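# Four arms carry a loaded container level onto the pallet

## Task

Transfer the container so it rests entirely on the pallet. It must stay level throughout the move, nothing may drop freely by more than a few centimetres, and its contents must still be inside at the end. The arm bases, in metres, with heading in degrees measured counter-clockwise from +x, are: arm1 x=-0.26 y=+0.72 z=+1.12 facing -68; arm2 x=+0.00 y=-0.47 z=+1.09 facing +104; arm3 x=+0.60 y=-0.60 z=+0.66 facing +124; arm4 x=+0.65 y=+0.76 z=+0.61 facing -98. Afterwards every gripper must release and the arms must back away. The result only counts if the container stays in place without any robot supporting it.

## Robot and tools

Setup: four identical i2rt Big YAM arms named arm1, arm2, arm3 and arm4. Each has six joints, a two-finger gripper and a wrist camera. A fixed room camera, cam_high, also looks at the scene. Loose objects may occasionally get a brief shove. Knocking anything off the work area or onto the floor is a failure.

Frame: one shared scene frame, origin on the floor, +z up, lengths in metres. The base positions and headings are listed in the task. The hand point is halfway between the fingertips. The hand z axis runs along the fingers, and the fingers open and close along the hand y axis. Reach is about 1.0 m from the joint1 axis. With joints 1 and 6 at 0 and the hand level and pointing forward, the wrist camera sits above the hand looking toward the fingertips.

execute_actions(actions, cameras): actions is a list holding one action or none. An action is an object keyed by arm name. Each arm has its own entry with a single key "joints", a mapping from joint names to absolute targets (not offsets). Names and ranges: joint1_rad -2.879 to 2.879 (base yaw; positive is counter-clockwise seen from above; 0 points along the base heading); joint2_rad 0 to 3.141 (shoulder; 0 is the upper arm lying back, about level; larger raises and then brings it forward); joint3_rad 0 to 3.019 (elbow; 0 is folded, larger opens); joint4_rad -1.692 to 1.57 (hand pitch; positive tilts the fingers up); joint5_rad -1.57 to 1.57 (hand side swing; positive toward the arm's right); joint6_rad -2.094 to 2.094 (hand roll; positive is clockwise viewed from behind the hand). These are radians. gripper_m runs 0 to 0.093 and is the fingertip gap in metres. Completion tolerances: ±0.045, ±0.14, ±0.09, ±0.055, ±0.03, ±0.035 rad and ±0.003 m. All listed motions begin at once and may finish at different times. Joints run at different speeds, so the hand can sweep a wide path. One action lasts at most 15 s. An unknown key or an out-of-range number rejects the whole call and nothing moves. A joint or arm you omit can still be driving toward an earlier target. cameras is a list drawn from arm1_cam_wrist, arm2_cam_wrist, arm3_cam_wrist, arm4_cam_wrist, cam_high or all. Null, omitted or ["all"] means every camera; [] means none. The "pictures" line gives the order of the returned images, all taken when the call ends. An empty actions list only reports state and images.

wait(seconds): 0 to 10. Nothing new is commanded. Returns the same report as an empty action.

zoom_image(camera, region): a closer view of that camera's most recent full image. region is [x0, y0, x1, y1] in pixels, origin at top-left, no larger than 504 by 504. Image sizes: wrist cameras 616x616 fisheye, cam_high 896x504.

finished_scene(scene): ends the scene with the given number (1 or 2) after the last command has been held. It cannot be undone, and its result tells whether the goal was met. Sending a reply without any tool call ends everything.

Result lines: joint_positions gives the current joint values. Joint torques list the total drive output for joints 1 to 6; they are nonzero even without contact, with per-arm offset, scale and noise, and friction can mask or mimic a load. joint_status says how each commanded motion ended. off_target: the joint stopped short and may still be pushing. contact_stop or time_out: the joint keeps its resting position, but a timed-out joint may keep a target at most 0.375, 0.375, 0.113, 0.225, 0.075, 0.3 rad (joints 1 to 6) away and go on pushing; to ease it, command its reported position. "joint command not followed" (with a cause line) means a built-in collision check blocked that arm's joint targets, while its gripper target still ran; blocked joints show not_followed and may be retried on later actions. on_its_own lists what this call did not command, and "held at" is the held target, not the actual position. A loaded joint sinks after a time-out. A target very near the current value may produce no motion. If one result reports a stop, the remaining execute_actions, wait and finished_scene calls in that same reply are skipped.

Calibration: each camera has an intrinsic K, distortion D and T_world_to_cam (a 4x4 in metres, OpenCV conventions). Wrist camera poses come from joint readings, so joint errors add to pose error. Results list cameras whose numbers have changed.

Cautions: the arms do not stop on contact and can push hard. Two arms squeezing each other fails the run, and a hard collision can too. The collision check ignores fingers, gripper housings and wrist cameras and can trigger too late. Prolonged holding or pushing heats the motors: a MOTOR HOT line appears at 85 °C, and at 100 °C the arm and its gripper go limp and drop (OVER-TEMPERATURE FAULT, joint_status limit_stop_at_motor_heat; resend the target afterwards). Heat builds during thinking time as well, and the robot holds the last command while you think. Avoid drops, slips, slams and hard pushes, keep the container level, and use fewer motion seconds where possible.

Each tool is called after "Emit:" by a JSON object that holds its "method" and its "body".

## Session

Emit:
{"method": "execute_actions", "body": {"actions": []}}

Scene clock: 0.00 s.
Joint torques (N m, as the arm reports them, + toward a larger angle): no reading
arm1.joint_positions: joint1_rad=-0.131 joint2_rad=+0.556 joint3_rad=+1.366 joint4_rad=-1.399 joint5_rad=+0.299 joint6_rad=+0.329 gripper_m=+0.095
arm1.joint_status: not commanded
arm1.hand: x=-0.2580 y=+0.5260 z=+1.6500 quat_wxyz=(-0.351, -0.682, -0.543, +0.341) (m; scene frame)
arm2.joint_positions: joint1_rad=+0.100 joint2_rad=+0.593 joint3_rad=+1.418 joint4_rad=-1.353 joint5_rad=-0.017 joint6_rad=-0.426 gripper_m=+0.094
arm2.joint_status: not commanded
arm2.hand: x=-0.0802 y=-0.2597 z=+1.6465 quat_wxyz=(-0.359, +0.801, -0.333, -0.343) (m; scene frame)
arm3.joint_positions: joint1_rad=-0.649 joint2_rad=+0.610 joint3_rad=+1.402 joint4_rad=-1.263 joint5_rad=+0.065 joint6_rad=+0.220 gripper_m=+0.094
arm3.joint_status: not commanded
arm3.hand: x=+0.6226 y=-0.3599 z=+1.2176 quat_wxyz=(-0.360, +0.502, -0.690, -0.377) (m; scene frame)
arm4.joint_positions: joint1_rad=+0.202 joint2_rad=+0.578 joint3_rad=+1.382 joint4_rad=-1.173 joint5_rad=-0.067 joint6_rad=-0.447 gripper_m=+0.094
arm4.joint_status: not commanded
arm4.hand: x=+0.6748 y=+0.5295 z=+1.1891 quat_wxyz=(-0.341, -0.398, -0.720, +0.455) (m; scene frame)
pictures: arm1_cam_wrist, arm2_cam_wrist, arm3_cam_wrist, arm4_cam_wrist, cam_high
camera_calibration (this result's frames):
arm1_cam_wrist: T_world_to_cam=[[-0.981273, 0.155425, -0.113781, -0.142605], [0.187203, 0.908634, -0.373283, 0.190371], [0.0453676, -0.387592, -0.920714, 1.85962], [0, 0, 0, 1]] pos_world=[-0.259939, 0.56996, 1.76701]
arm2_cam_wrist: T_world_to_cam=[[0.782268, 0.508142, 0.360346, -0.401107], [0.618203, -0.704473, -0.348631, 0.44786], [0.0766993, 0.49549, -0.865221, 1.68623], [0, 0, 0, 1]] pos_world=[-0.0924275, -0.316182, 1.75963]
arm3_cam_wrist: T_world_to_cam=[[0.964196, -0.206867, -0.165928, -0.469542], [-0.260177, -0.859014, -0.440912, 0.395606], [-0.0513239, 0.468296, -0.88208, 1.39941], [0, 0, 0, 1]] pos_world=[0.627481, -0.412642, 1.33091]
arm4_cam_wrist: T_world_to_cam=[[-0.880719, -0.272939, 0.387088, 0.276404], [-0.446244, 0.752083, -0.485013, 0.482757], [-0.158744, -0.599896, -0.784172, 1.47828], [0, 0, 0, 1]] pos_world=[0.69353, 0.599183, 1.28638]
Images, in order (width x height): arm1_cam_wrist 616x616, arm2_cam_wrist 616x616, arm3_cam_wrist 616x616, arm4_cam_wrist 616x616, cam_high 896x504.

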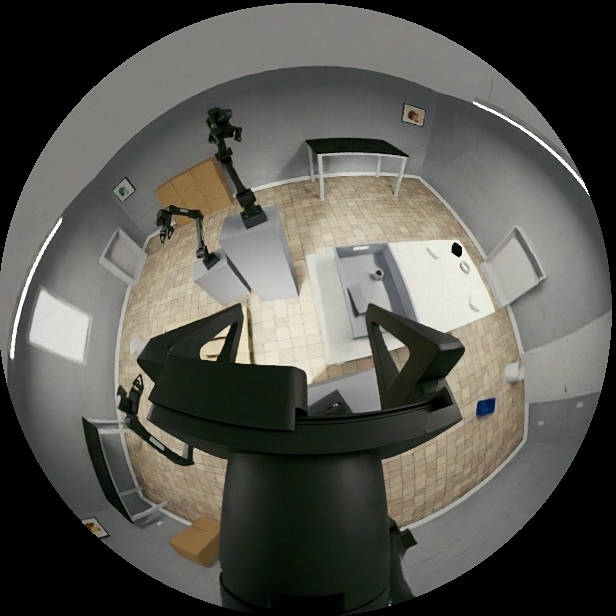

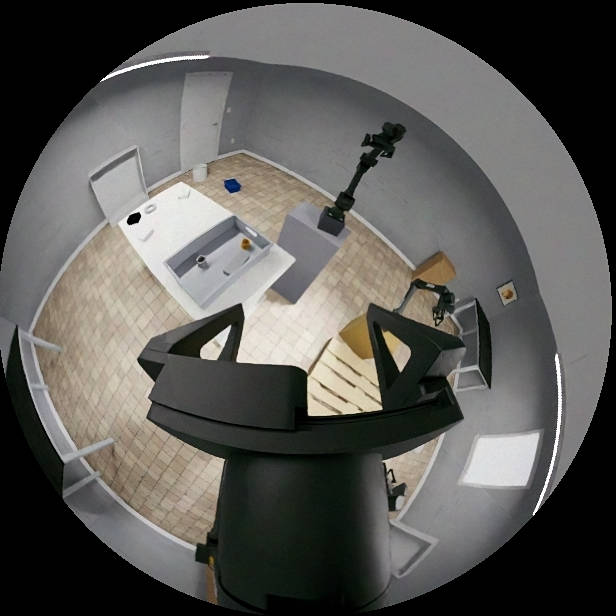

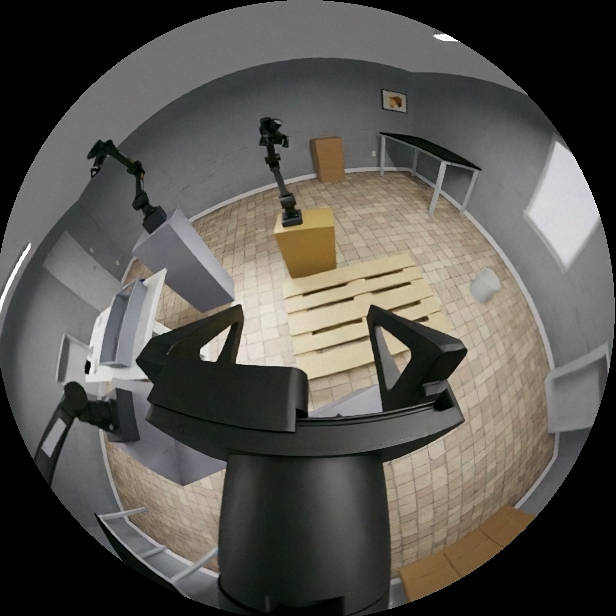

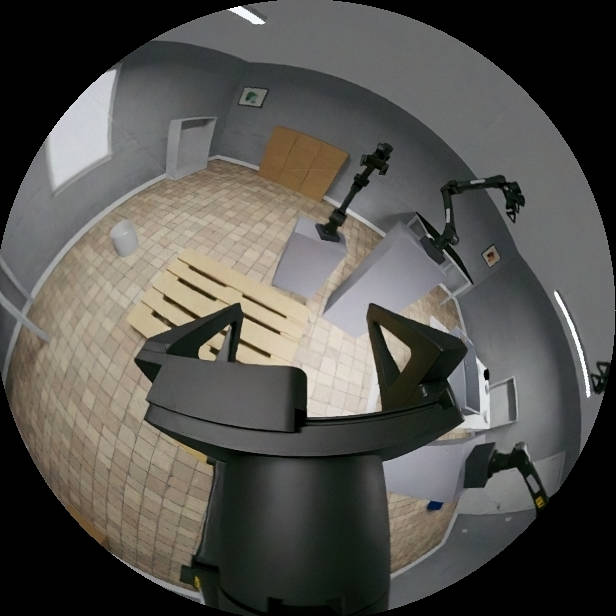

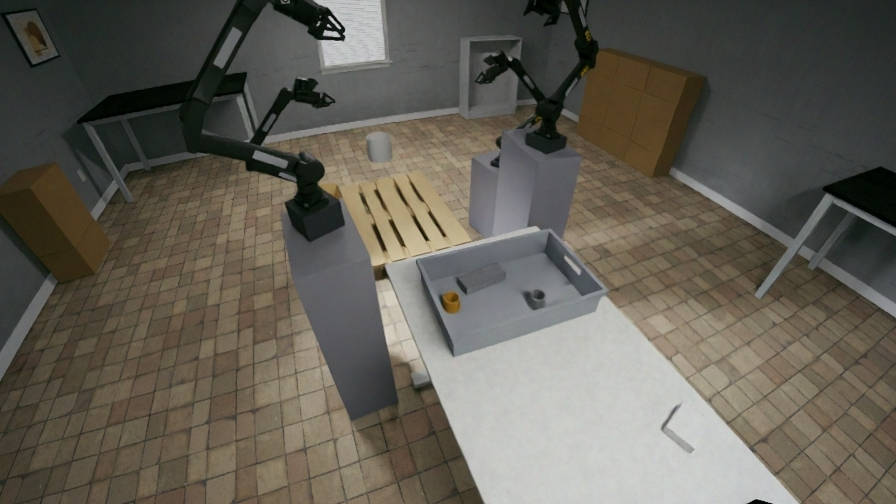

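Emit:
{"method": "execute_actions", "body": {"actions": [{"arm1":{"joints":{"joint1_rad":-1.36,"joint2_rad":2.6,"joint3_rad":2.15,"joint4_rad":-1.09,"joint5_rad":0,"joint6_rad":-0.96}},"arm2":{"joints":{"joint1_rad":0.58,"joint2_rad":2.38,"joint3_rad":1.75,"joint4_rad":-0.93,"joint5_rad":0,"joint6_rad":0.84}},"arm3":{"joints":{"joint1_rad":0,"joint2_rad":0.7,"joint3_rad":0.6,"joint4_rad":-1.47,"joint5_rad":0,"joint6_rad":-0.9}},"arm4":{"joints":{"joint1_rad":-0.53,"joint2_rad":0.7,"joint4_rad":-1.6,"joint5_rad":0,"joint6_rad":0.96}}}], "cameras": ["arm1_cam_wrist","arm2_cam_wrist"]}}

Scene clock: 7.70 s.
Joint torques (N m, as the arm reports them, + toward a larger angle): arm1=[ -0.53 -28.12  11.13   0.16  -0.18  -0.13] | arm2=[  0.36 -19.72   9.3    0.11   0.08   0.13] | arm3=[ 0.17 -2.28  7.69  0.11 -0.15  0.02] | arm4=[ 0.69 -0.27  8.13  0.73  0.15  0.18]
arm1.joint_positions: joint1_rad=-1.353 joint2_rad=+2.623 joint3_rad=+2.123 joint4_rad=-1.089 joint5_rad=+0.000 joint6_rad=-0.944 gripper_m=+0.095
arm1.joint_status: all done
arm1.hand: x=-0.8500 y=+0.3135 z=+0.9534 quat_wxyz=(-0.003, -0.713, -0.701, -0.003) (m; scene frame)
arm2.joint_positions: joint1_rad=+0.581 joint2_rad=+2.380 joint3_rad=+1.734 joint4_rad=-0.926 joint5_rad=+0.000 joint6_rad=+0.831 gripper_m=+0.094
arm2.joint_status: all done
arm2.hand: x=-0.4809 y=-0.0280 z=+0.9575 quat_wxyz=(+0.001, +0.706, -0.708, +0.002) (m; scene frame)
arm3.joint_positions: joint1_rad=-0.005 joint2_rad=+0.706 joint3_rad=+0.605 joint4_rad=-1.460 joint5_rad=+0.002 joint6_rad=-0.889 gripper_m=+0.094
arm3.joint_status: all done
arm3.hand: x=+0.5116 y=-0.4653 z=+0.7975 quat_wxyz=(-0.001, +0.999, -0.047, +0.001) (m; scene frame)
arm4.joint_positions: joint1_rad=-0.525 joint2_rad=+0.699 joint3_rad=+1.382 joint4_rad=-1.586 joint5_rad=-0.002 joint6_rad=+0.945 gripper_m=+0.094
arm4.joint_status: all done
arm4.hand: x=+0.5103 y=+0.5860 z=+1.0821 quat_wxyz=(-0.267, -0.943, +0.017, +0.196) (m; scene frame)
pictures: arm1_cam_wrist, arm2_cam_wrist
camera_calibration (this result's frames):
arm1_cam_wrist: T_world_to_cam=[[-0.999697, 0.016617, -0.0181824, -0.833024], [0.00259921, 0.805213, 0.59298, -0.811438], [0.0244943, 0.592753, -0.805012, 0.727297], [0, 0, 0, 1]] pos_world=[-0.848476, 0.236116, 1.0515]
arm2_cam_wrist: T_world_to_cam=[[0.999848, 0.00368905, 0.0170318, 0.462174], [-0.00699217, -0.810295, 0.585981, -0.579877], [0.0159625, -0.586011, -0.810146, 0.893744], [0, 0, 0, 1]] pos_world=[-0.480424, 0.0521673, 1.05599]
Images, in order (width x height): arm1_cam_wrist 616x616, arm2_cam_wrist 616x616.

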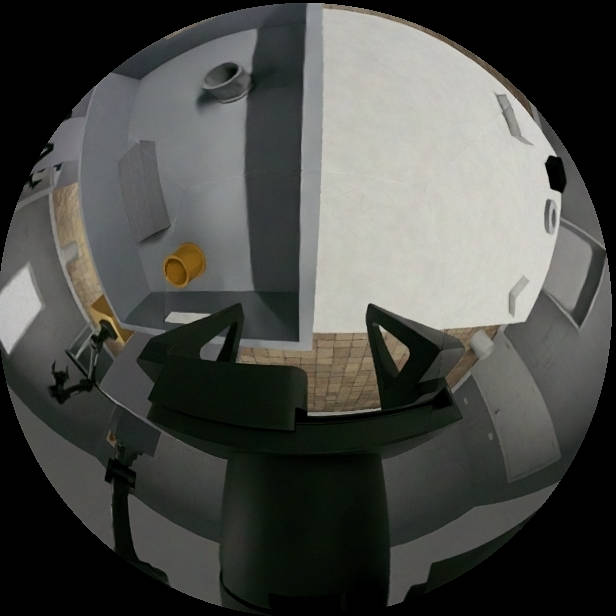

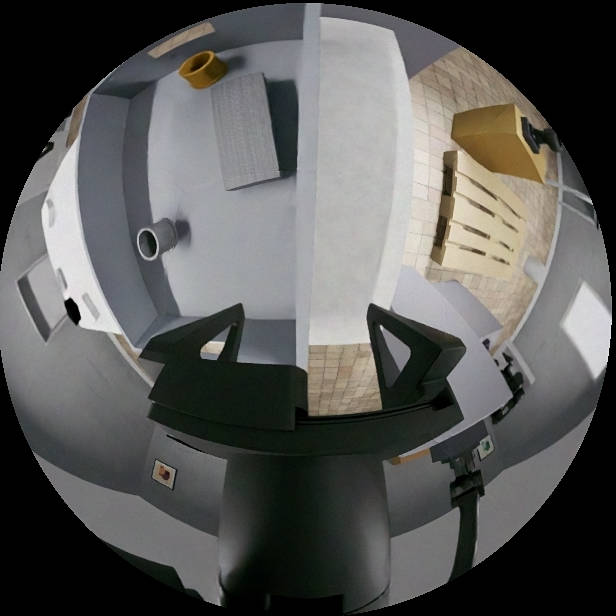

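Emit:
{"method": "execute_actions", "body": {"actions": [{"arm1":{"joints":{"joint2_rad":2.72,"joint4_rad":-1.0}},"arm2":{"joints":{"joint2_rad":2.5,"joint4_rad":-0.82}}}], "cameras": []}}

Emit:
{"method": "execute_actions", "body": {"actions": [{"arm1":{"joints":{"joint2_rad":2.775,"joint3_rad":2.21,"joint4_rad":-0.955}},"arm2":{"joints":{"joint2_rad":2.575,"joint3_rad":1.805,"joint4_rad":-0.775}}}], "cameras": ["arm1_cam_wrist","arm2_cam_wrist"]}}

Scene clock: 15.10 s.
Joint torques (N m, as the arm reports them, + toward a larger angle): arm1=[ -0.57 -27.96  10.43   0.69  -0.17  -0.11] | arm2=[  1.53 -19.66   8.46   0.68   0.06   0.15] | arm3=[ 0.23 -2.21  7.69  0.09 -0.14  0.01] | arm4=[ 0.66 -0.45  8.09  0.68  0.15  0.19]
arm1.joint_positions: joint1_rad=-1.353 joint2_rad=+2.743 joint3_rad=+2.123 joint4_rad=-1.015 joint5_rad=+0.000 joint6_rad=-0.945 gripper_m=+0.095
arm1.joint_status: all done
arm1.hand: x=-0.8318 y=+0.3256 z=+0.8703 quat_wxyz=(-0.007, -0.713, -0.701, -0.026) (m; scene frame)
arm2.joint_positions: joint1_rad=+0.581 joint2_rad=+2.505 joint3_rad=+1.734 joint4_rad=-0.829 joint5_rad=+0.000 joint6_rad=+0.832 gripper_m=+0.094
arm2.joint_status: all done
arm2.hand: x=-0.4707 y=-0.0377 z=+0.8799 quat_wxyz=(+0.001, +0.706, -0.708, +0.016) (m; scene frame)
arm3.joint_positions: joint1_rad=-0.005 joint2_rad=+0.706 joint3_rad=+0.605 joint4_rad=-1.460 joint5_rad=+0.002 joint6_rad=-0.889 gripper_m=+0.094
arm3.joint_status: not commanded
arm3.hand: x=+0.5116 y=-0.4653 z=+0.7975 quat_wxyz=(-0.001, +0.999, -0.047, +0.001) (m; scene frame)
arm4.joint_positions: joint1_rad=-0.525 joint2_rad=+0.699 joint3_rad=+1.382 joint4_rad=-1.586 joint5_rad=-0.002 joint6_rad=+0.945 gripper_m=+0.094
arm4.joint_status: not commanded
arm4.hand: x=+0.5103 y=+0.5860 z=+1.0821 quat_wxyz=(-0.267, -0.943, +0.017, +0.196) (m; scene frame)
pictures: none
No camera images: the call's "cameras" was empty. Leave "cameras" out to get every camera's image.

Scene clock: 15.97 s.
Joint torques (N m, as the arm reports them, + toward a larger angle): arm1=[ -0.61 -25.92  12.32   0.78  -0.18  -0.11] | arm2=[  0.13 -19.25   9.79   0.41   0.02   0.15] | arm3=[ 0.15 -2.32  7.7   0.08 -0.14  0.02] | arm4=[ 0.61 -0.23  8.08  0.79  0.15  0.19]
arm1.joint_positions: joint1_rad=-1.353 joint2_rad=+2.770 joint3_rad=+2.162 joint4_rad=-0.969 joint5_rad=+0.000 joint6_rad=-0.945 gripper_m=+0.095
arm1.joint_status: all done
arm1.hand: x=-0.8471 y=+0.3148 z=+0.8634 quat_wxyz=(-0.002, -0.713, -0.701, +0.002) (m; scene frame)
arm2.joint_positions: joint1_rad=+0.581 joint2_rad=+2.559 joint3_rad=+1.772 joint4_rad=-0.782 joint5_rad=+0.000 joint6_rad=+0.832 gripper_m=+0.094
arm2.joint_status: all done
arm2.hand: x=-0.4796 y=-0.0296 z=+0.8566 quat_wxyz=(+0.001, +0.706, -0.708, +0.000) (m; scene frame)
arm3.joint_positions: joint1_rad=-0.005 joint2_rad=+0.706 joint3_rad=+0.605 joint4_rad=-1.460 joint5_rad=+0.002 joint6_rad=-0.889 gripper_m=+0.094
arm3.joint_status: not commanded
arm3.hand: x=+0.5116 y=-0.4653 z=+0.7975 quat_wxyz=(-0.001, +0.999, -0.047, +0.001) (m; scene frame)
arm4.joint_positions: joint1_rad=-0.525 joint2_rad=+0.699 joint3_rad=+1.382 joint4_rad=-1.586 joint5_rad=-0.002 joint6_rad=+0.945 gripper_m=+0.094
arm4.joint_status: not commanded
arm4.hand: x=+0.5103 y=+0.5860 z=+1.0821 quat_wxyz=(-0.267, -0.943, +0.017, +0.196) (m; scene frame)
pictures: arm1_cam_wrist, arm2_cam_wrist
camera_calibration (this result's frames):
arm1_cam_wrist: T_world_to_cam=[[-0.999835, 0.0158294, -0.00890365, -0.839714], [0.00757641, 0.809085, 0.587643, -0.751602], [0.0165058, 0.587478, -0.809071, 0.652389], [0, 0, 0, 1]] pos_world=[-0.844649, 0.238138, 0.962026]
arm2_cam_wrist: T_world_to_cam=[[0.999889, 0.0032613, 0.0145104, 0.464726], [-0.00582938, -0.811649, 0.584116, -0.519945], [0.0136823, -0.584136, -0.81154, 0.811199], [0, 0, 0, 1]] pos_world=[-0.478805, 0.0503228, 0.955286]
Images, in order (width x height): arm1_cam_wrist 616x616, arm2_cam_wrist 616x616.

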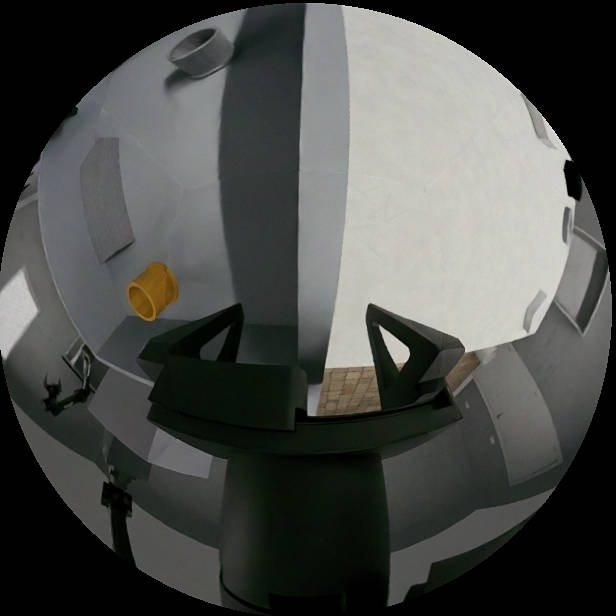

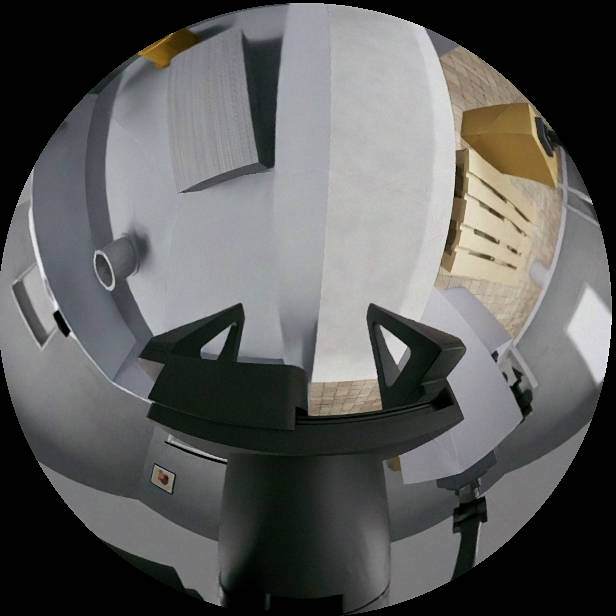

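Emit:
{"method": "execute_actions", "body": {"actions": [{"arm1":{"joints":{"gripper_m":0,"joint6_rad":-0.93}},"arm2":{"joints":{"gripper_m":0,"joint6_rad":0.85}}}], "cameras": []}}

Emit:
{"method": "execute_actions", "body": {"actions": [{"arm1":{"joints":{"joint1_rad":-1.335,"joint2_rad":2.6,"joint3_rad":2.1,"joint4_rad":-0.93}},"arm2":{"joints":{"joint1_rad":0.55,"joint2_rad":2.425,"joint3_rad":1.73,"joint4_rad":-0.765,"joint6_rad":0.81}}}], "cameras": []}}

Emit:
{"method": "execute_actions", "body": {"actions": [{"arm1":{"joints":{"joint1_rad":-1.311,"joint2_rad":2.52,"joint3_rad":1.94,"joint4_rad":-0.85,"joint6_rad":-0.9}},"arm2":{"joints":{"joint1_rad":0.507,"joint2_rad":2.365,"joint3_rad":1.62,"joint4_rad":-0.71,"joint6_rad":0.76}}}], "cameras": []}}

Emit:
{"method": "execute_actions", "body": {"actions": [{"arm1":{"joints":{"joint1_rad":-1.263,"joint2_rad":2.423,"joint3_rad":1.735,"joint4_rad":-0.74,"joint6_rad":-0.853}},"arm2":{"joints":{"joint1_rad":0.443,"joint2_rad":2.305,"joint3_rad":1.48,"joint4_rad":-0.65,"joint6_rad":0.7}}}], "cameras": ["cam_high"]}}

Scene clock: 22.90 s.
Joint torques (N m, as the arm reports them, + toward a larger angle): arm1=[ -0.32 -25.74  12.17   0.61  -0.19   0.06] | arm2=[  0.72 -18.77   9.62   0.36   0.5    0.06] | arm3=[ 0.25 -2.26  7.7   0.09 -0.15  0.01] | arm4=[ 0.39 -0.26  8.14  0.72  0.16  0.17]
arm1.joint_positions: joint1_rad=-1.355 joint2_rad=+2.771 joint3_rad=+2.164 joint4_rad=-0.965 joint5_rad=+0.000 joint6_rad=-0.933 gripper_m=+0.015
arm1.joint_status: gripper_m off_target (ended at +0.015, target +0.000); the others done
arm1.hand: x=-0.8493 y=+0.3146 z=+0.8634 quat_wxyz=(-0.002, -0.718, -0.696, +0.005) (m; scene frame)
arm2.joint_positions: joint1_rad=+0.579 joint2_rad=+2.559 joint3_rad=+1.772 joint4_rad=-0.775 joint5_rad=-0.012 joint6_rad=+0.852 gripper_m=+0.014
arm2.joint_status: gripper_m off_target (ended at +0.014, target +0.000); the others done
arm2.hand: x=-0.4817 y=-0.0292 z=+0.8566 quat_wxyz=(+0.008, +0.698, -0.716, -0.003) (m; scene frame)
arm3.joint_positions: joint1_rad=-0.005 joint2_rad=+0.706 joint3_rad=+0.605 joint4_rad=-1.460 joint5_rad=+0.002 joint6_rad=-0.889 gripper_m=+0.094
arm3.joint_status: not commanded
arm3.hand: x=+0.5116 y=-0.4653 z=+0.7975 quat_wxyz=(-0.001, +0.999, -0.047, +0.001) (m; scene frame)
arm4.joint_positions: joint1_rad=-0.525 joint2_rad=+0.699 joint3_rad=+1.382 joint4_rad=-1.586 joint5_rad=-0.002 joint6_rad=+0.945 gripper_m=+0.094
arm4.joint_status: not commanded
arm4.hand: x=+0.5103 y=+0.5860 z=+1.0821 quat_wxyz=(-0.267, -0.943, +0.017, +0.196) (m; scene frame)
pictures: none
No camera images: the call's "cameras" was empty. Leave "cameras" out to get every camera's image.

Scene clock: 23.93 s.
Joint torques (N m, as the arm reports them, + toward a larger angle): arm1=[  0.22 -37.39  10.5    0.56  -0.02  -0.05] | arm2=[  1.38 -26.7    8.62  -0.55   0.49  -0.02] | arm3=[ 0.19 -2.21  7.69  0.08 -0.15  0.02] | arm4=[ 0.62 -0.19  8.15  0.72  0.16  0.19]
arm1.joint_positions: joint1_rad=-1.339 joint2_rad=+2.719 joint3_rad=+2.068 joint4_rad=-0.938 joint5_rad=-0.004 joint6_rad=-0.920 gripper_m=+0.015
arm1.joint_status: all done
arm1.hand: x=-0.8273 y=+0.3156 z=+0.8694 quat_wxyz=(-0.005, -0.716, -0.698, -0.003) (m; scene frame)
arm2.joint_positions: joint1_rad=+0.544 joint2_rad=+2.520 joint3_rad=+1.707 joint4_rad=-0.751 joint5_rad=-0.012 joint6_rad=+0.812 gripper_m=+0.014
arm2.joint_status: all done
arm2.hand: x=-0.4562 y=-0.0224 z=+0.8630 quat_wxyz=(+0.008, +0.700, -0.714, -0.002) (m; scene frame)
arm3.joint_positions: joint1_rad=-0.005 joint2_rad=+0.706 joint3_rad=+0.605 joint4_rad=-1.460 joint5_rad=+0.002 joint6_rad=-0.889 gripper_m=+0.094
arm3.joint_status: not commanded
arm3.hand: x=+0.5116 y=-0.4653 z=+0.7975 quat_wxyz=(-0.001, +0.999, -0.047, +0.001) (m; scene frame)
arm4.joint_positions: joint1_rad=-0.525 joint2_rad=+0.699 joint3_rad=+1.382 joint4_rad=-1.586 joint5_rad=-0.002 joint6_rad=+0.945 gripper_m=+0.094
arm4.joint_status: not commanded
arm4.hand: x=+0.5103 y=+0.5860 z=+1.0821 quat_wxyz=(-0.267, -0.943, +0.017, +0.196) (m; scene frame)
pictures: none
No camera images: the call's "cameras" was empty. Leave "cameras" out to get every camera's image.

Scene clock: 24.97 s.
Joint torques (N m, as the arm reports them, + toward a larger angle): arm1=[  0.01 -34.44  10.1    0.76  -0.05   0.06] | arm2=[  1.21 -24.36   8.32   0.3    0.75  -0.01] | arm3=[ 0.19 -2.24  7.69  0.08 -0.15  0.01] | arm4=[ 0.6  -0.2   8.18  0.71  0.16  0.17]
arm1.joint_positions: joint1_rad=-1.312 joint2_rad=+2.622 joint3_rad=+1.909 joint4_rad=-0.864 joint5_rad=-0.003 joint6_rad=-0.903 gripper_m=+0.015
arm1.joint_status: all done
arm1.hand: x=-0.7981 y=+0.3149 z=+0.8866 quat_wxyz=(-0.004, -0.713, -0.701, +0.003) (m; scene frame)
arm2.joint_positions: joint1_rad=+0.504 joint2_rad=+2.445 joint3_rad=+1.598 joint4_rad=-0.707 joint5_rad=-0.017 joint6_rad=+0.762 gripper_m=+0.014
arm2.joint_status: all done
arm2.hand: x=-0.4243 y=-0.0201 z=+0.8800 quat_wxyz=(+0.009, +0.704, -0.710, -0.007) (m; scene frame)
arm3.joint_positions: joint1_rad=-0.005 joint2_rad=+0.706 joint3_rad=+0.605 joint4_rad=-1.460 joint5_rad=+0.002 joint6_rad=-0.889 gripper_m=+0.094
arm3.joint_status: not commanded
arm3.hand: x=+0.5116 y=-0.4653 z=+0.7975 quat_wxyz=(-0.001, +0.999, -0.047, +0.001) (m; scene frame)
arm4.joint_positions: joint1_rad=-0.525 joint2_rad=+0.699 joint3_rad=+1.382 joint4_rad=-1.586 joint5_rad=-0.002 joint6_rad=+0.945 gripper_m=+0.094
arm4.joint_status: not commanded
arm4.hand: x=+0.5103 y=+0.5860 z=+1.0821 quat_wxyz=(-0.267, -0.943, +0.017, +0.196) (m; scene frame)
pictures: none
No camera images: the call's "cameras" was empty. Leave "cameras" out to get every camera's image.

Scene clock: 26.07 s.
Joint torques (N m, as the arm reports them, + toward a larger angle): arm1=[ -0.41 -32.44   9.83   0.73   0.03  -0.02] | arm2=[  0.83 -23.4    7.7    0.15   0.7    0.19] | arm3=[ 0.2  -2.33  7.68  0.08 -0.15  0.02] | arm4=[ 0.47 -0.26  8.13  0.8   0.17  0.18]
arm1.joint_positions: joint1_rad=-1.261 joint2_rad=+2.524 joint3_rad=+1.700 joint4_rad=-0.751 joint5_rad=-0.005 joint6_rad=-0.851 gripper_m=+0.015
arm1.joint_status: all done
arm1.hand: x=-0.7433 y=+0.3154 z=+0.8908 quat_wxyz=(-0.005, -0.713, -0.701, +0.004) (m; scene frame)
arm2.joint_positions: joint1_rad=+0.436 joint2_rad=+2.376 joint3_rad=+1.460 joint4_rad=-0.645 joint5_rad=-0.017 joint6_rad=+0.695 gripper_m=+0.014
arm2.joint_status: all done
arm2.hand: x=-0.3702 y=-0.0204 z=+0.8856 quat_wxyz=(+0.009, +0.703, -0.711, -0.004) (m; scene frame)
arm3.joint_positions: joint1_rad=-0.005 joint2_rad=+0.706 joint3_rad=+0.605 joint4_rad=-1.460 joint5_rad=+0.002 joint6_rad=-0.889 gripper_m=+0.094
arm3.joint_status: not commanded
arm3.hand: x=+0.5116 y=-0.4653 z=+0.7975 quat_wxyz=(-0.001, +0.999, -0.047, +0.001) (m; scene frame)
arm4.joint_positions: joint1_rad=-0.525 joint2_rad=+0.699 joint3_rad=+1.382 joint4_rad=-1.586 joint5_rad=-0.002 joint6_rad=+0.945 gripper_m=+0.094
arm4.joint_status: not commanded
arm4.hand: x=+0.5103 y=+0.5860 z=+1.0821 quat_wxyz=(-0.267, -0.943, +0.017, +0.196) (m; scene frame)
pictures: cam_high
Images, in order (width x height): cam_high 896x504.

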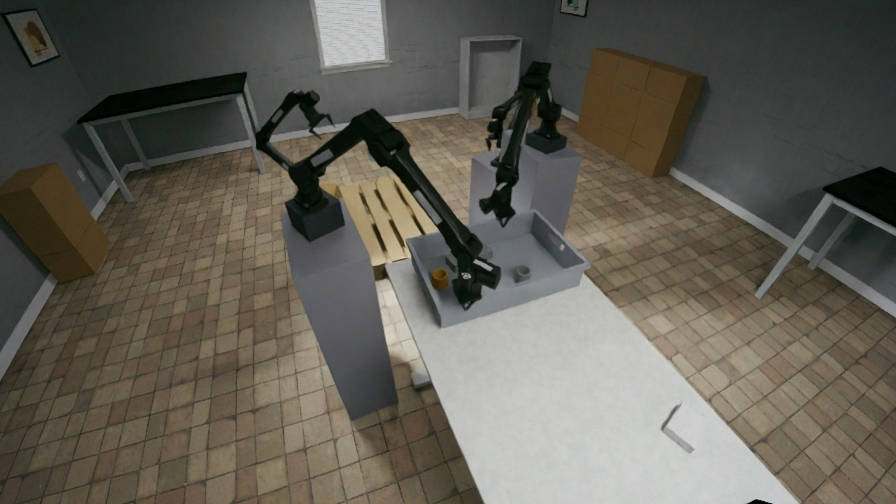

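Replay the carry.

Emit:
{"method": "execute_actions", "body": {"actions": [{"arm1":{"joints":{"joint1_rad":-1.198,"joint2_rad":2.353,"joint3_rad":1.548,"joint4_rad":-0.63,"joint6_rad":-0.788}},"arm2":{"joints":{"joint1_rad":0.357,"joint2_rad":2.256,"joint3_rad":1.346,"joint4_rad":-0.57,"joint6_rad":0.614}}}], "cameras": []}}

Emit:
{"method": "execute_actions", "body": {"actions": [{"arm1":{"joints":{"joint1_rad":-1.108,"joint2_rad":2.292,"joint3_rad":1.366,"joint4_rad":-0.525,"joint6_rad":-0.698}},"arm2":{"joints":{"joint1_rad":0.244,"joint2_rad":2.213,"joint3_rad":1.218,"joint4_rad":-0.492,"joint6_rad":0.501}}}], "cameras": []}}

Emit:
{"method": "execute_actions", "body": {"actions": [{"arm1":{"joints":{"joint1_rad":-0.967,"joint2_rad":2.238,"joint3_rad":1.19,"joint4_rad":-0.405,"joint6_rad":-0.557}},"arm2":{"joints":{"joint1_rad":0.074,"joint2_rad":2.176,"joint3_rad":1.1,"joint4_rad":-0.42,"joint6_rad":0.331}}}], "cameras": []}}

Emit:
{"method": "execute_actions", "body": {"actions": [{"arm1":{"joints":{"joint1_rad":-0.796,"joint2_rad":2.204,"joint3_rad":1.05,"joint4_rad":-0.315,"joint6_rad":-0.386}},"arm2":{"joints":{"joint1_rad":-0.116,"joint2_rad":2.158,"joint3_rad":1.036,"joint4_rad":-0.378,"joint6_rad":0.141}}}], "cameras": []}}

Emit:
{"method": "execute_actions", "body": {"actions": [{"arm1":{"joints":{"joint1_rad":-0.595,"joint2_rad":2.185,"joint3_rad":0.965,"joint4_rad":-0.255,"joint6_rad":-0.185}},"arm2":{"joints":{"joint1_rad":-0.317,"joint2_rad":2.156,"joint3_rad":1.03,"joint4_rad":-0.374,"joint6_rad":-0.06}}}], "cameras": []}}

Emit:
{"method": "execute_actions", "body": {"actions": [{"arm1":{"joints":{"joint1_rad":-0.376,"joint2_rad":2.18,"joint3_rad":0.937,"joint4_rad":-0.238,"joint6_rad":0.034}},"arm2":{"joints":{"joint1_rad":-0.513,"joint2_rad":2.168,"joint3_rad":1.085,"joint4_rad":-0.405,"joint6_rad":-0.256}}}], "cameras": []}}

Emit:
{"method": "execute_actions", "body": {"actions": [{"arm1":{"joints":{"joint1_rad":-0.158,"joint2_rad":2.187,"joint3_rad":0.985,"joint4_rad":-0.27,"joint6_rad":0.252}},"arm2":{"joints":{"joint1_rad":-0.69,"joint2_rad":2.203,"joint3_rad":1.19,"joint4_rad":-0.47,"joint6_rad":-0.433}}}], "cameras": []}}

Emit:
{"method": "execute_actions", "body": {"actions": [{"arm1":{"joints":{"joint1_rad":0.03,"joint2_rad":2.345,"joint3_rad":1.11,"joint4_rad":-0.25,"joint6_rad":0.44}},"arm2":{"joints":{"joint1_rad":-0.834,"joint2_rad":2.366,"joint3_rad":1.38,"joint4_rad":-0.475,"joint6_rad":-0.577}}}], "cameras": []}}

Emit:
{"method": "execute_actions", "body": {"actions": [{"arm1":{"joints":{"joint1_rad":0.183,"joint2_rad":2.495,"joint3_rad":1.294,"joint4_rad":-0.28,"joint6_rad":0.593}},"arm2":{"joints":{"joint1_rad":-0.949,"joint2_rad":2.536,"joint3_rad":1.62,"joint4_rad":-0.535,"joint6_rad":-0.692}},"arm3":{"joints":{"joint2_rad":1.05,"joint3_rad":0.85,"joint4_rad":-1.35}},"arm4":{"joints":{"joint2_rad":1.15,"joint3_rad":1.45}}}], "cameras": []}}

Emit:
{"method": "execute_actions", "body": {"actions": [{"arm1":{"joints":{"joint1_rad":0.31,"joint2_rad":2.64,"joint3_rad":1.515,"joint4_rad":-0.365,"joint6_rad":0.73}},"arm2":{"joints":{"joint1_rad":-1.045,"joint2_rad":2.71,"joint3_rad":1.94,"joint4_rad":-0.65,"joint6_rad":-0.78}},"arm4":{"joints":{"joint2_rad":1.45,"joint4_rad":-1.5}}}], "cameras": []}}

Emit:
{"method": "execute_actions", "body": {"actions": [{"arm3":{"joints":{"joint2_rad":1.42,"joint3_rad":1.15,"joint4_rad":-1.26}},"arm4":{"joints":{"joint2_rad":1.58,"joint4_rad":-1.4}}}], "cameras": ["cam_high","arm3_cam_wrist","arm4_cam_wrist"]}}

Scene clock: 52.03 s.
Joint torques (N m, as the arm reports them, + toward a larger angle): arm1=[ -0.97 -30.7    9.35   0.53   0.11  -0.05] | arm2=[  1.89 -22.04   6.94   0.     0.69   0.07] | arm3=[ 0.19 -2.27  7.71  0.08 -0.15  0.01] | arm4=[ 0.52 -0.15  8.11  0.74  0.15  0.18]
arm1.joint_positions: joint1_rad=-1.195 joint2_rad=+2.443 joint3_rad=+1.510 joint4_rad=-0.638 joint5_rad=-0.007 joint6_rad=-0.784 gripper_m=+0.015
arm1.joint_status: all done
arm1.hand: x=-0.6825 y=+0.3165 z=+0.8914 quat_wxyz=(-0.005, -0.714, -0.700, +0.005) (m; scene frame)
arm2.joint_positions: joint1_rad=+0.349 joint2_rad=+2.324 joint3_rad=+1.328 joint4_rad=-0.563 joint5_rad=-0.017 joint6_rad=+0.610 gripper_m=+0.014
arm2.joint_status: all done
arm2.hand: x=-0.3099 y=-0.0201 z=+0.8844 quat_wxyz=(+0.009, +0.702, -0.712, -0.006) (m; scene frame)
arm3.joint_positions: joint1_rad=-0.005 joint2_rad=+0.706 joint3_rad=+0.605 joint4_rad=-1.460 joint5_rad=+0.002 joint6_rad=-0.889 gripper_m=+0.094
arm3.joint_status: not commanded
arm3.hand: x=+0.5116 y=-0.4653 z=+0.7975 quat_wxyz=(-0.001, +0.999, -0.047, +0.001) (m; scene frame)
arm4.joint_positions: joint1_rad=-0.525 joint2_rad=+0.699 joint3_rad=+1.382 joint4_rad=-1.586 joint5_rad=-0.002 joint6_rad=+0.945 gripper_m=+0.094
arm4.joint_status: not commanded
arm4.hand: x=+0.5103 y=+0.5860 z=+1.0821 quat_wxyz=(-0.267, -0.943, +0.017, +0.196) (m; scene frame)
pictures: none
No camera images: the call's "cameras" was empty. Leave "cameras" out to get every camera's image.

Scene clock: 53.23 s.
Joint torques (N m, as the arm reports them, + toward a larger angle): arm1=[ -0.5  -28.2    8.54   0.39   0.19  -0.06] | arm2=[  1.15 -20.36   6.09  -0.25   0.67   0.05] | arm3=[ 0.15 -2.29  7.7   0.09 -0.15  0.02] | arm4=[ 0.4  -0.14  8.12  0.68  0.16  0.17]
arm1.joint_positions: joint1_rad=-1.104 joint2_rad=+2.374 joint3_rad=+1.329 joint4_rad=-0.529 joint5_rad=-0.009 joint6_rad=-0.688 gripper_m=+0.015
arm1.joint_status: all done
arm1.hand: x=-0.6111 y=+0.3178 z=+0.8903 quat_wxyz=(-0.006, -0.715, -0.699, +0.004) (m; scene frame)
arm2.joint_positions: joint1_rad=+0.236 joint2_rad=+2.276 joint3_rad=+1.201 joint4_rad=-0.481 joint5_rad=-0.017 joint6_rad=+0.501 gripper_m=+0.014
arm2.joint_status: all done
arm2.hand: x=-0.2406 y=-0.0208 z=+0.8835 quat_wxyz=(+0.007, +0.701, -0.713, -0.008) (m; scene frame)
arm3.joint_positions: joint1_rad=-0.005 joint2_rad=+0.706 joint3_rad=+0.605 joint4_rad=-1.460 joint5_rad=+0.002 joint6_rad=-0.889 gripper_m=+0.094
arm3.joint_status: not commanded
arm3.hand: x=+0.5116 y=-0.4653 z=+0.7975 quat_wxyz=(-0.001, +0.999, -0.047, +0.001) (m; scene frame)
arm4.joint_positions: joint1_rad=-0.525 joint2_rad=+0.699 joint3_rad=+1.382 joint4_rad=-1.586 joint5_rad=-0.002 joint6_rad=+0.945 gripper_m=+0.094
arm4.joint_status: not commanded
arm4.hand: x=+0.5103 y=+0.5860 z=+1.0821 quat_wxyz=(-0.267, -0.943, +0.017, +0.196) (m; scene frame)
pictures: none
No camera images: the call's "cameras" was empty. Leave "cameras" out to get every camera's image.

Scene clock: 54.47 s.
Joint torques (N m, as the arm reports them, + toward a larger angle): arm1=[ -0.37 -25.17   7.26   0.43   0.26  -0.06] | arm2=[  0.88 -19.03   5.63  -0.33   0.86   0.05] | arm3=[ 0.18 -2.26  7.69  0.09 -0.15  0.01] | arm4=[ 0.76 -0.27  8.17  0.72  0.16  0.18]
arm1.joint_positions: joint1_rad=-0.964 joint2_rad=+2.313 joint3_rad=+1.155 joint4_rad=-0.410 joint5_rad=-0.011 joint6_rad=-0.547 gripper_m=+0.015
arm1.joint_status: all done
arm1.hand: x=-0.5236 y=+0.3154 z=+0.8895 quat_wxyz=(-0.008, -0.716, -0.698, +0.006) (m; scene frame)
arm2.joint_positions: joint1_rad=+0.070 joint2_rad=+2.236 joint3_rad=+1.084 joint4_rad=-0.408 joint5_rad=-0.021 joint6_rad=+0.336 gripper_m=+0.014
arm2.joint_status: all done
arm2.hand: x=-0.1529 y=-0.0236 z=+0.8822 quat_wxyz=(+0.009, +0.701, -0.714, -0.008) (m; scene frame)
arm3.joint_positions: joint1_rad=-0.005 joint2_rad=+0.706 joint3_rad=+0.605 joint4_rad=-1.460 joint5_rad=+0.002 joint6_rad=-0.889 gripper_m=+0.094
arm3.joint_status: not commanded
arm3.hand: x=+0.5116 y=-0.4653 z=+0.7975 quat_wxyz=(-0.001, +0.999, -0.047, +0.001) (m; scene frame)
arm4.joint_positions: joint1_rad=-0.525 joint2_rad=+0.699 joint3_rad=+1.382 joint4_rad=-1.586 joint5_rad=-0.002 joint6_rad=+0.945 gripper_m=+0.094
arm4.joint_status: not commanded
arm4.hand: x=+0.5103 y=+0.5860 z=+1.0821 quat_wxyz=(-0.267, -0.943, +0.017, +0.196) (m; scene frame)
pictures: none
No camera images: the call's "cameras" was empty. Leave "cameras" out to get every camera's image.

Scene clock: 55.70 s.
Joint torques (N m, as the arm reports them, + toward a larger angle): arm1=[ -0.39 -23.17   5.72   0.5    0.25  -0.11] | arm2=[  0.6  -18.68   4.66  -0.07   0.81   0.  ] | arm3=[ 0.23 -2.29  7.71  0.11 -0.15  0.01] | arm4=[ 0.65 -0.29  8.14  0.8   0.16  0.19]
arm1.joint_positions: joint1_rad=-0.794 joint2_rad=+2.272 joint3_rad=+1.024 joint4_rad=-0.320 joint5_rad=-0.010 joint6_rad=-0.375 gripper_m=+0.015
arm1.joint_status: all done
arm1.hand: x=-0.4348 y=+0.3163 z=+0.8888 quat_wxyz=(-0.007, -0.717, -0.697, +0.005) (m; scene frame)
arm2.joint_positions: joint1_rad=-0.120 joint2_rad=+2.219 joint3_rad=+1.026 joint4_rad=-0.370 joint5_rad=-0.021 joint6_rad=+0.146 gripper_m=+0.014
arm2.joint_status: all done
arm2.hand: x=-0.0641 y=-0.0225 z=+0.8812 quat_wxyz=(+0.007, +0.701, -0.714, -0.008) (m; scene frame)
arm3.joint_positions: joint1_rad=-0.005 joint2_rad=+0.706 joint3_rad=+0.605 joint4_rad=-1.460 joint5_rad=+0.002 joint6_rad=-0.889 gripper_m=+0.094
arm3.joint_status: not commanded
arm3.hand: x=+0.5116 y=-0.4653 z=+0.7975 quat_wxyz=(-0.001, +0.999, -0.047, +0.001) (m; scene frame)
arm4.joint_positions: joint1_rad=-0.525 joint2_rad=+0.699 joint3_rad=+1.382 joint4_rad=-1.586 joint5_rad=-0.002 joint6_rad=+0.945 gripper_m=+0.094
arm4.joint_status: not commanded
arm4.hand: x=+0.5103 y=+0.5860 z=+1.0821 quat_wxyz=(-0.267, -0.943, +0.017, +0.196) (m; scene frame)
pictures: none
No camera images: the call's "cameras" was empty. Leave "cameras" out to get every camera's image.

Scene clock: 56.93 s.
Joint torques (N m, as the arm reports them, + toward a larger angle): arm1=[ -0.48 -22.3    4.03   0.69   0.14   0.01] | arm2=[  1.19 -17.66   4.29   0.16   0.82   0.07] | arm3=[ 0.22 -2.2   7.69  0.1  -0.15  0.01] | arm4=[ 0.65 -0.41  8.15  0.73  0.15  0.2 ]
arm1.joint_positions: joint1_rad=-0.595 joint2_rad=+2.250 joint3_rad=+0.953 joint4_rad=-0.265 joint5_rad=-0.007 joint6_rad=-0.182 gripper_m=+0.015
arm1.joint_status: all done
arm1.hand: x=-0.3474 y=+0.3122 z=+0.8892 quat_wxyz=(-0.007, -0.715, -0.699, +0.007) (m; scene frame)
arm2.joint_positions: joint1_rad=-0.323 joint2_rad=+2.219 joint3_rad=+1.020 joint4_rad=-0.373 joint5_rad=-0.022 joint6_rad=-0.062 gripper_m=+0.014
arm2.joint_status: all done
arm2.hand: x=+0.0257 y=-0.0236 z=+0.8803 quat_wxyz=(+0.009, +0.703, -0.711, -0.007) (m; scene frame)
arm3.joint_positions: joint1_rad=-0.005 joint2_rad=+0.706 joint3_rad=+0.605 joint4_rad=-1.460 joint5_rad=+0.002 joint6_rad=-0.889 gripper_m=+0.094
arm3.joint_status: not commanded
arm3.hand: x=+0.5116 y=-0.4653 z=+0.7975 quat_wxyz=(-0.001, +0.999, -0.047, +0.001) (m; scene frame)
arm4.joint_positions: joint1_rad=-0.525 joint2_rad=+0.699 joint3_rad=+1.382 joint4_rad=-1.586 joint5_rad=-0.002 joint6_rad=+0.945 gripper_m=+0.094
arm4.joint_status: not commanded
arm4.hand: x=+0.5103 y=+0.5860 z=+1.0821 quat_wxyz=(-0.267, -0.943, +0.017, +0.196) (m; scene frame)
pictures: none
No camera images: the call's "cameras" was empty. Leave "cameras" out to get every camera's image.

Scene clock: 58.17 s.
Joint torques (N m, as the arm reports them, + toward a larger angle): arm1=[ -0.36 -22.18   3.03   0.46   0.2   -0.1 ] | arm2=[  1.09 -17.83   7.4    0.3    0.61  -0.02] | arm3=[ 0.21 -2.25  7.7   0.08 -0.15  0.02] | arm4=[ 0.75 -0.17  8.12  0.72  0.15  0.19]
arm1.joint_positions: joint1_rad=-0.375 joint2_rad=+2.245 joint3_rad=+0.934 joint4_rad=-0.242 joint5_rad=-0.008 joint6_rad=+0.048 gripper_m=+0.015
arm1.joint_status: all done
arm1.hand: x=-0.2559 y=+0.3075 z=+0.8890 quat_wxyz=(-0.011, -0.718, -0.696, +0.009) (m; scene frame)
arm2.joint_positions: joint1_rad=-0.519 joint2_rad=+2.219 joint3_rad=+1.043 joint4_rad=-0.405 joint5_rad=-0.018 joint6_rad=-0.249 gripper_m=+0.014
arm2.joint_status: all done
arm2.hand: x=+0.1137 y=-0.0326 z=+0.8836 quat_wxyz=(+0.010, +0.699, -0.715, -0.004) (m; scene frame)
arm3.joint_positions: joint1_rad=-0.005 joint2_rad=+0.706 joint3_rad=+0.605 joint4_rad=-1.460 joint5_rad=+0.002 joint6_rad=-0.889 gripper_m=+0.094
arm3.joint_status: not commanded
arm3.hand: x=+0.5116 y=-0.4653 z=+0.7975 quat_wxyz=(-0.001, +0.999, -0.047, +0.001) (m; scene frame)
arm4.joint_positions: joint1_rad=-0.525 joint2_rad=+0.699 joint3_rad=+1.382 joint4_rad=-1.586 joint5_rad=-0.002 joint6_rad=+0.945 gripper_m=+0.094
arm4.joint_status: not commanded
arm4.hand: x=+0.5103 y=+0.5860 z=+1.0821 quat_wxyz=(-0.267, -0.943, +0.017, +0.196) (m; scene frame)
pictures: none
No camera images: the call's "cameras" was empty. Leave "cameras" out to get every camera's image.

Scene clock: 59.40 s.
Joint torques (N m, as the arm reports them, + toward a larger angle): arm1=[ -0.21 -21.5    5.51  -0.18   0.16  -0.09] | arm2=[  0.84 -20.12   7.63   0.44   0.66   0.  ] | arm3=[ 0.2  -2.22  7.69  0.08 -0.14  0.01] | arm4=[ 0.78 -0.13  8.08  0.75  0.16  0.19]
arm1.joint_positions: joint1_rad=-0.158 joint2_rad=+2.245 joint3_rad=+0.957 joint4_rad=-0.257 joint5_rad=-0.006 joint6_rad=+0.267 gripper_m=+0.015
arm1.joint_status: all done
arm1.hand: x=-0.1649 y=+0.3087 z=+0.8909 quat_wxyz=(-0.015, -0.719, -0.695, +0.010) (m; scene frame)
arm2.joint_positions: joint1_rad=-0.700 joint2_rad=+2.259 joint3_rad=+1.153 joint4_rad=-0.477 joint5_rad=-0.018 joint6_rad=-0.429 gripper_m=+0.014
arm2.joint_status: all done
arm2.hand: x=+0.2044 y=-0.0307 z=+0.8829 quat_wxyz=(+0.010, +0.699, -0.715, -0.005) (m; scene frame)
arm3.joint_positions: joint1_rad=-0.005 joint2_rad=+0.706 joint3_rad=+0.605 joint4_rad=-1.460 joint5_rad=+0.002 joint6_rad=-0.889 gripper_m=+0.094
arm3.joint_status: not commanded
arm3.hand: x=+0.5116 y=-0.4653 z=+0.7975 quat_wxyz=(-0.001, +0.999, -0.047, +0.001) (m; scene frame)
arm4.joint_positions: joint1_rad=-0.525 joint2_rad=+0.699 joint3_rad=+1.382 joint4_rad=-1.586 joint5_rad=-0.002 joint6_rad=+0.945 gripper_m=+0.094
arm4.joint_status: not commanded
arm4.hand: x=+0.5103 y=+0.5860 z=+1.0821 quat_wxyz=(-0.267, -0.943, +0.017, +0.196) (m; scene frame)
pictures: none
No camera images: the call's "cameras" was empty. Leave "cameras" out to get every camera's image.

Scene clock: 60.63 s.
Joint torques (N m, as the arm reports them, + toward a larger angle): arm1=[  0.23 -23.88   3.59   0.01   0.12  -0.18] | arm2=[  1.6  -21.45   7.97   0.44   0.56  -0.08] | arm3=[ 0.18 -2.17  7.69  0.08 -0.14  0.01] | arm4=[ 0.43 -0.26  8.12  0.74  0.16  0.2 ]
arm1.joint_positions: joint1_rad=+0.031 joint2_rad=+2.410 joint3_rad=+1.102 joint4_rad=-0.244 joint5_rad=-0.005 joint6_rad=+0.463 gripper_m=+0.015
arm1.joint_status: all done
arm1.hand: x=-0.0776 y=+0.3081 z=+0.8372 quat_wxyz=(-0.012, -0.721, -0.693, +0.007) (m; scene frame)
arm2.joint_positions: joint1_rad=-0.847 joint2_rad=+2.438 joint3_rad=+1.337 joint4_rad=-0.485 joint5_rad=-0.017 joint6_rad=-0.567 gripper_m=+0.014
arm2.joint_status: all done
arm2.hand: x=+0.2892 y=-0.0323 z=+0.8275 quat_wxyz=(+0.010, +0.696, -0.718, -0.006) (m; scene frame)
arm3.joint_positions: joint1_rad=-0.005 joint2_rad=+0.706 joint3_rad=+0.605 joint4_rad=-1.460 joint5_rad=+0.002 joint6_rad=-0.889 gripper_m=+0.094
arm3.joint_status: not commanded
arm3.hand: x=+0.5116 y=-0.4653 z=+0.7975 quat_wxyz=(-0.001, +0.999, -0.047, +0.001) (m; scene frame)
arm4.joint_positions: joint1_rad=-0.525 joint2_rad=+0.699 joint3_rad=+1.382 joint4_rad=-1.586 joint5_rad=-0.002 joint6_rad=+0.945 gripper_m=+0.094
arm4.joint_status: not commanded
arm4.hand: x=+0.5103 y=+0.5860 z=+1.0821 quat_wxyz=(-0.267, -0.943, +0.017, +0.196) (m; scene frame)
pictures: none
No camera images: the call's "cameras" was empty. Leave "cameras" out to get every camera's image.

Scene clock: 62.07 s.
Joint torques (N m, as the arm reports them, + toward a larger angle): arm1=[ -0.43 -25.84   3.93  -0.21   0.06  -0.26] | arm2=[  1.47 -24.01   9.59   0.47   0.52  -0.18] | arm3=[ 0.19 -7.01 10.29  0.59 -0.15  0.02] | arm4=[ 0.59 -7.98  9.37  0.25  0.18  0.21]
arm1.joint_positions: joint1_rad=+0.184 joint2_rad=+2.565 joint3_rad=+1.283 joint4_rad=-0.267 joint5_rad=-0.003 joint6_rad=+0.626 gripper_m=+0.015
arm1.joint_status: all done
arm1.hand: x=+0.0032 y=+0.3089 z=+0.7866 quat_wxyz=(-0.013, -0.724, -0.689, +0.006) (m; scene frame)
arm2.joint_positions: joint1_rad=-0.960 joint2_rad=+2.614 joint3_rad=+1.566 joint4_rad=-0.543 joint5_rad=-0.017 joint6_rad=-0.671 gripper_m=+0.014
arm2.joint_status: all done
arm2.hand: x=+0.3658 y=-0.0343 z=+0.7761 quat_wxyz=(+0.012, +0.692, -0.721, -0.006) (m; scene frame)
arm3.joint_positions: joint1_rad=-0.005 joint2_rad=+1.051 joint3_rad=+0.814 joint4_rad=-1.356 joint5_rad=+0.002 joint6_rad=-0.889 gripper_m=+0.094
arm3.joint_status: all done
arm3.hand: x=+0.4569 y=-0.3832 z=+0.8107 quat_wxyz=(+0.011, +0.999, -0.047, +0.010) (m; scene frame)
arm4.joint_positions: joint1_rad=-0.525 joint2_rad=+1.147 joint3_rad=+1.426 joint4_rad=-1.589 joint5_rad=-0.002 joint6_rad=+0.946 gripper_m=+0.094
arm4.joint_status: all done
arm4.hand: x=+0.4278 y=+0.4790 z=+0.9801 quat_wxyz=(-0.109, -0.991, +0.018, +0.077) (m; scene frame)
pictures: none
No camera images: the call's "cameras" was empty. Leave "cameras" out to get every camera's image.

Scene clock: 63.37 s.
Joint torques (N m, as the arm reports them, + toward a larger angle): arm1=[ -0.38 -27.35   5.09  -0.55   0.15  -0.22] | arm2=[  0.39 -26.62  12.17   0.52   0.42  -0.26] | arm3=[ 0.19 -6.92 10.27  0.61 -0.15  0.01] | arm4=[  0.53 -13.62   9.28   0.56   0.18   0.22]
arm1.joint_positions: joint1_rad=+0.312 joint2_rad=+2.710 joint3_rad=+1.497 joint4_rad=-0.344 joint5_rad=-0.004 joint6_rad=+0.758 gripper_m=+0.015
arm1.joint_status: all done
arm1.hand: x=+0.0798 y=+0.3146 z=+0.7417 quat_wxyz=(-0.010, -0.726, -0.688, +0.004) (m; scene frame)
arm2.joint_positions: joint1_rad=-1.045 joint2_rad=+2.794 joint3_rad=+1.865 joint4_rad=-0.661 joint5_rad=-0.013 joint6_rad=-0.753 gripper_m=+0.014
arm2.joint_status: all done
arm2.hand: x=+0.4417 y=-0.0286 z=+0.7341 quat_wxyz=(+0.011, +0.691, -0.723, -0.006) (m; scene frame)
arm3.joint_positions: joint1_rad=-0.005 joint2_rad=+1.051 joint3_rad=+0.814 joint4_rad=-1.356 joint5_rad=+0.002 joint6_rad=-0.889 gripper_m=+0.094
arm3.joint_status: not commanded
arm3.hand: x=+0.4569 y=-0.3832 z=+0.8107 quat_wxyz=(+0.011, +0.999, -0.047, +0.010) (m; scene frame)
arm4.joint_positions: joint1_rad=-0.525 joint2_rad=+1.451 joint3_rad=+1.426 joint4_rad=-1.510 joint5_rad=-0.002 joint6_rad=+0.946 gripper_m=+0.094
arm4.joint_status: all done
arm4.hand: x=+0.3812 y=+0.4181 z=+0.8687 quat_wxyz=(-0.019, -1.000, +0.018, +0.010) (m; scene frame)
pictures: none
No camera images: the call's "cameras" was empty. Leave "cameras" out to get every camera's image.

Scene clock: 64.53 s.
Joint torques (N m, as the arm reports them, + toward a larger angle): arm1=[ -0.44 -27.27   5.22  -0.58   0.13  -0.23] | arm2=[  0.21 -26.26  12.07   0.59   0.38  -0.22] | arm3=[  0.17 -13.06  10.65   0.57  -0.15   0.02] | arm4=[  0.62 -16.34   9.13   0.6    0.18   0.23]
arm1.joint_positions: joint1_rad=+0.312 joint2_rad=+2.710 joint3_rad=+1.497 joint4_rad=-0.344 joint5_rad=-0.004 joint6_rad=+0.758 gripper_m=+0.015
arm1.joint_status: not commanded
arm1.hand: x=+0.0798 y=+0.3146 z=+0.7417 quat_wxyz=(-0.010, -0.726, -0.688, +0.004) (m; scene frame)
arm2.joint_positions: joint1_rad=-1.045 joint2_rad=+2.794 joint3_rad=+1.865 joint4_rad=-0.661 joint5_rad=-0.013 joint6_rad=-0.753 gripper_m=+0.014
arm2.joint_status: not commanded
arm2.hand: x=+0.4417 y=-0.0286 z=+0.7341 quat_wxyz=(+0.011, +0.691, -0.723, -0.006) (m; scene frame)
arm3.joint_positions: joint1_rad=-0.005 joint2_rad=+1.422 joint3_rad=+1.107 joint4_rad=-1.265 joint5_rad=+0.002 joint6_rad=-0.890 gripper_m=+0.094
arm3.joint_status: all done
arm3.hand: x=+0.3820 y=-0.2709 z=+0.8030 quat_wxyz=(+0.006, +0.999, -0.047, +0.006) (m; scene frame)
arm4.joint_positions: joint1_rad=-0.525 joint2_rad=+1.590 joint3_rad=+1.426 joint4_rad=-1.413 joint5_rad=-0.002 joint6_rad=+0.946 gripper_m=+0.094
arm4.joint_status: all done
arm4.hand: x=+0.3579 y=+0.3878 z=+0.8095 quat_wxyz=(-0.003, -1.000, +0.018, -0.003) (m; scene frame)
pictures: arm3_cam_wrist, arm4_cam_wrist, cam_high
camera_calibration (this result's frames):
arm3_cam_wrist: T_world_to_cam=[[0.0974155, 0.99506, -0.0191401, 0.2509], [0.799573, -0.0667972, 0.596843, -0.796892], [0.592616, -0.0734456, -0.80213, 0.522722], [0, 0, 0, 1]] pos_world=[0.302959, -0.264499, 0.899712]
arm4_cam_wrist: T_world_to_cam=[[0.0307137, 0.999488, -0.00895451, -0.393434], [0.808534, -0.0195767, 0.588124, -0.754784], [0.587647, -0.0253035, -0.808722, 0.575151], [0, 0, 0, 1]] pos_world=[0.284366, 0.39301, 0.90552]
Images, in order (width x height): arm3_cam_wrist 616x616, arm4_cam_wrist 616x616, cam_high 896x504.

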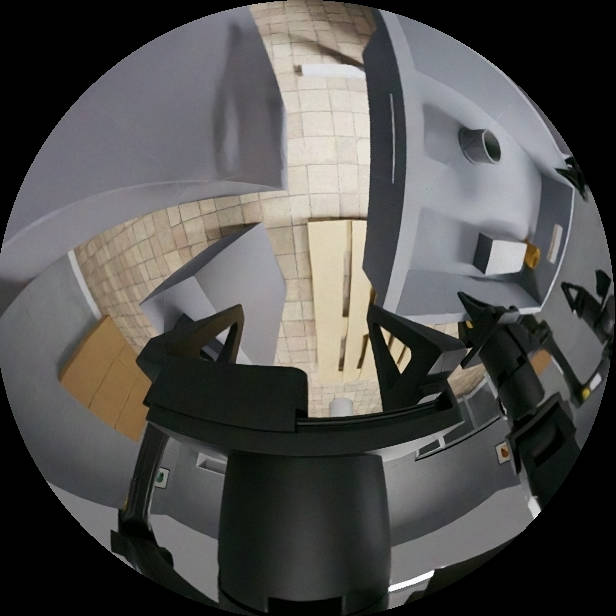

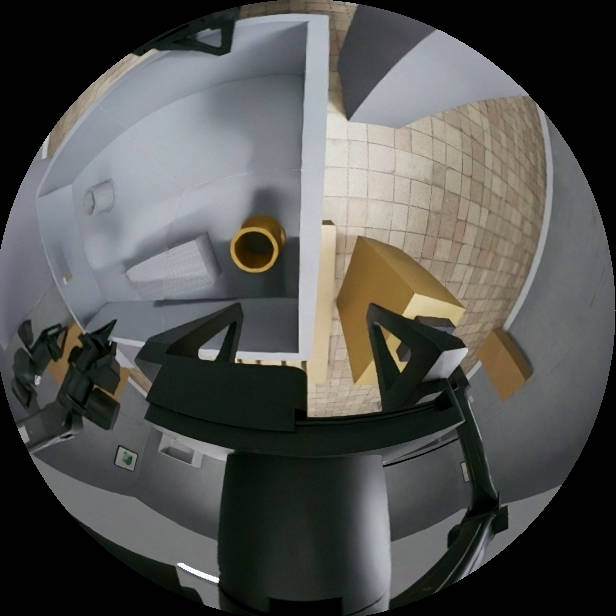

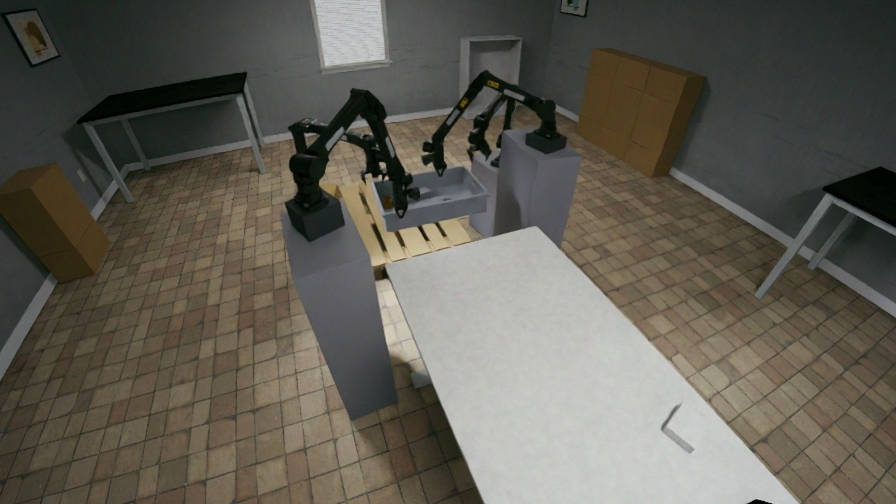

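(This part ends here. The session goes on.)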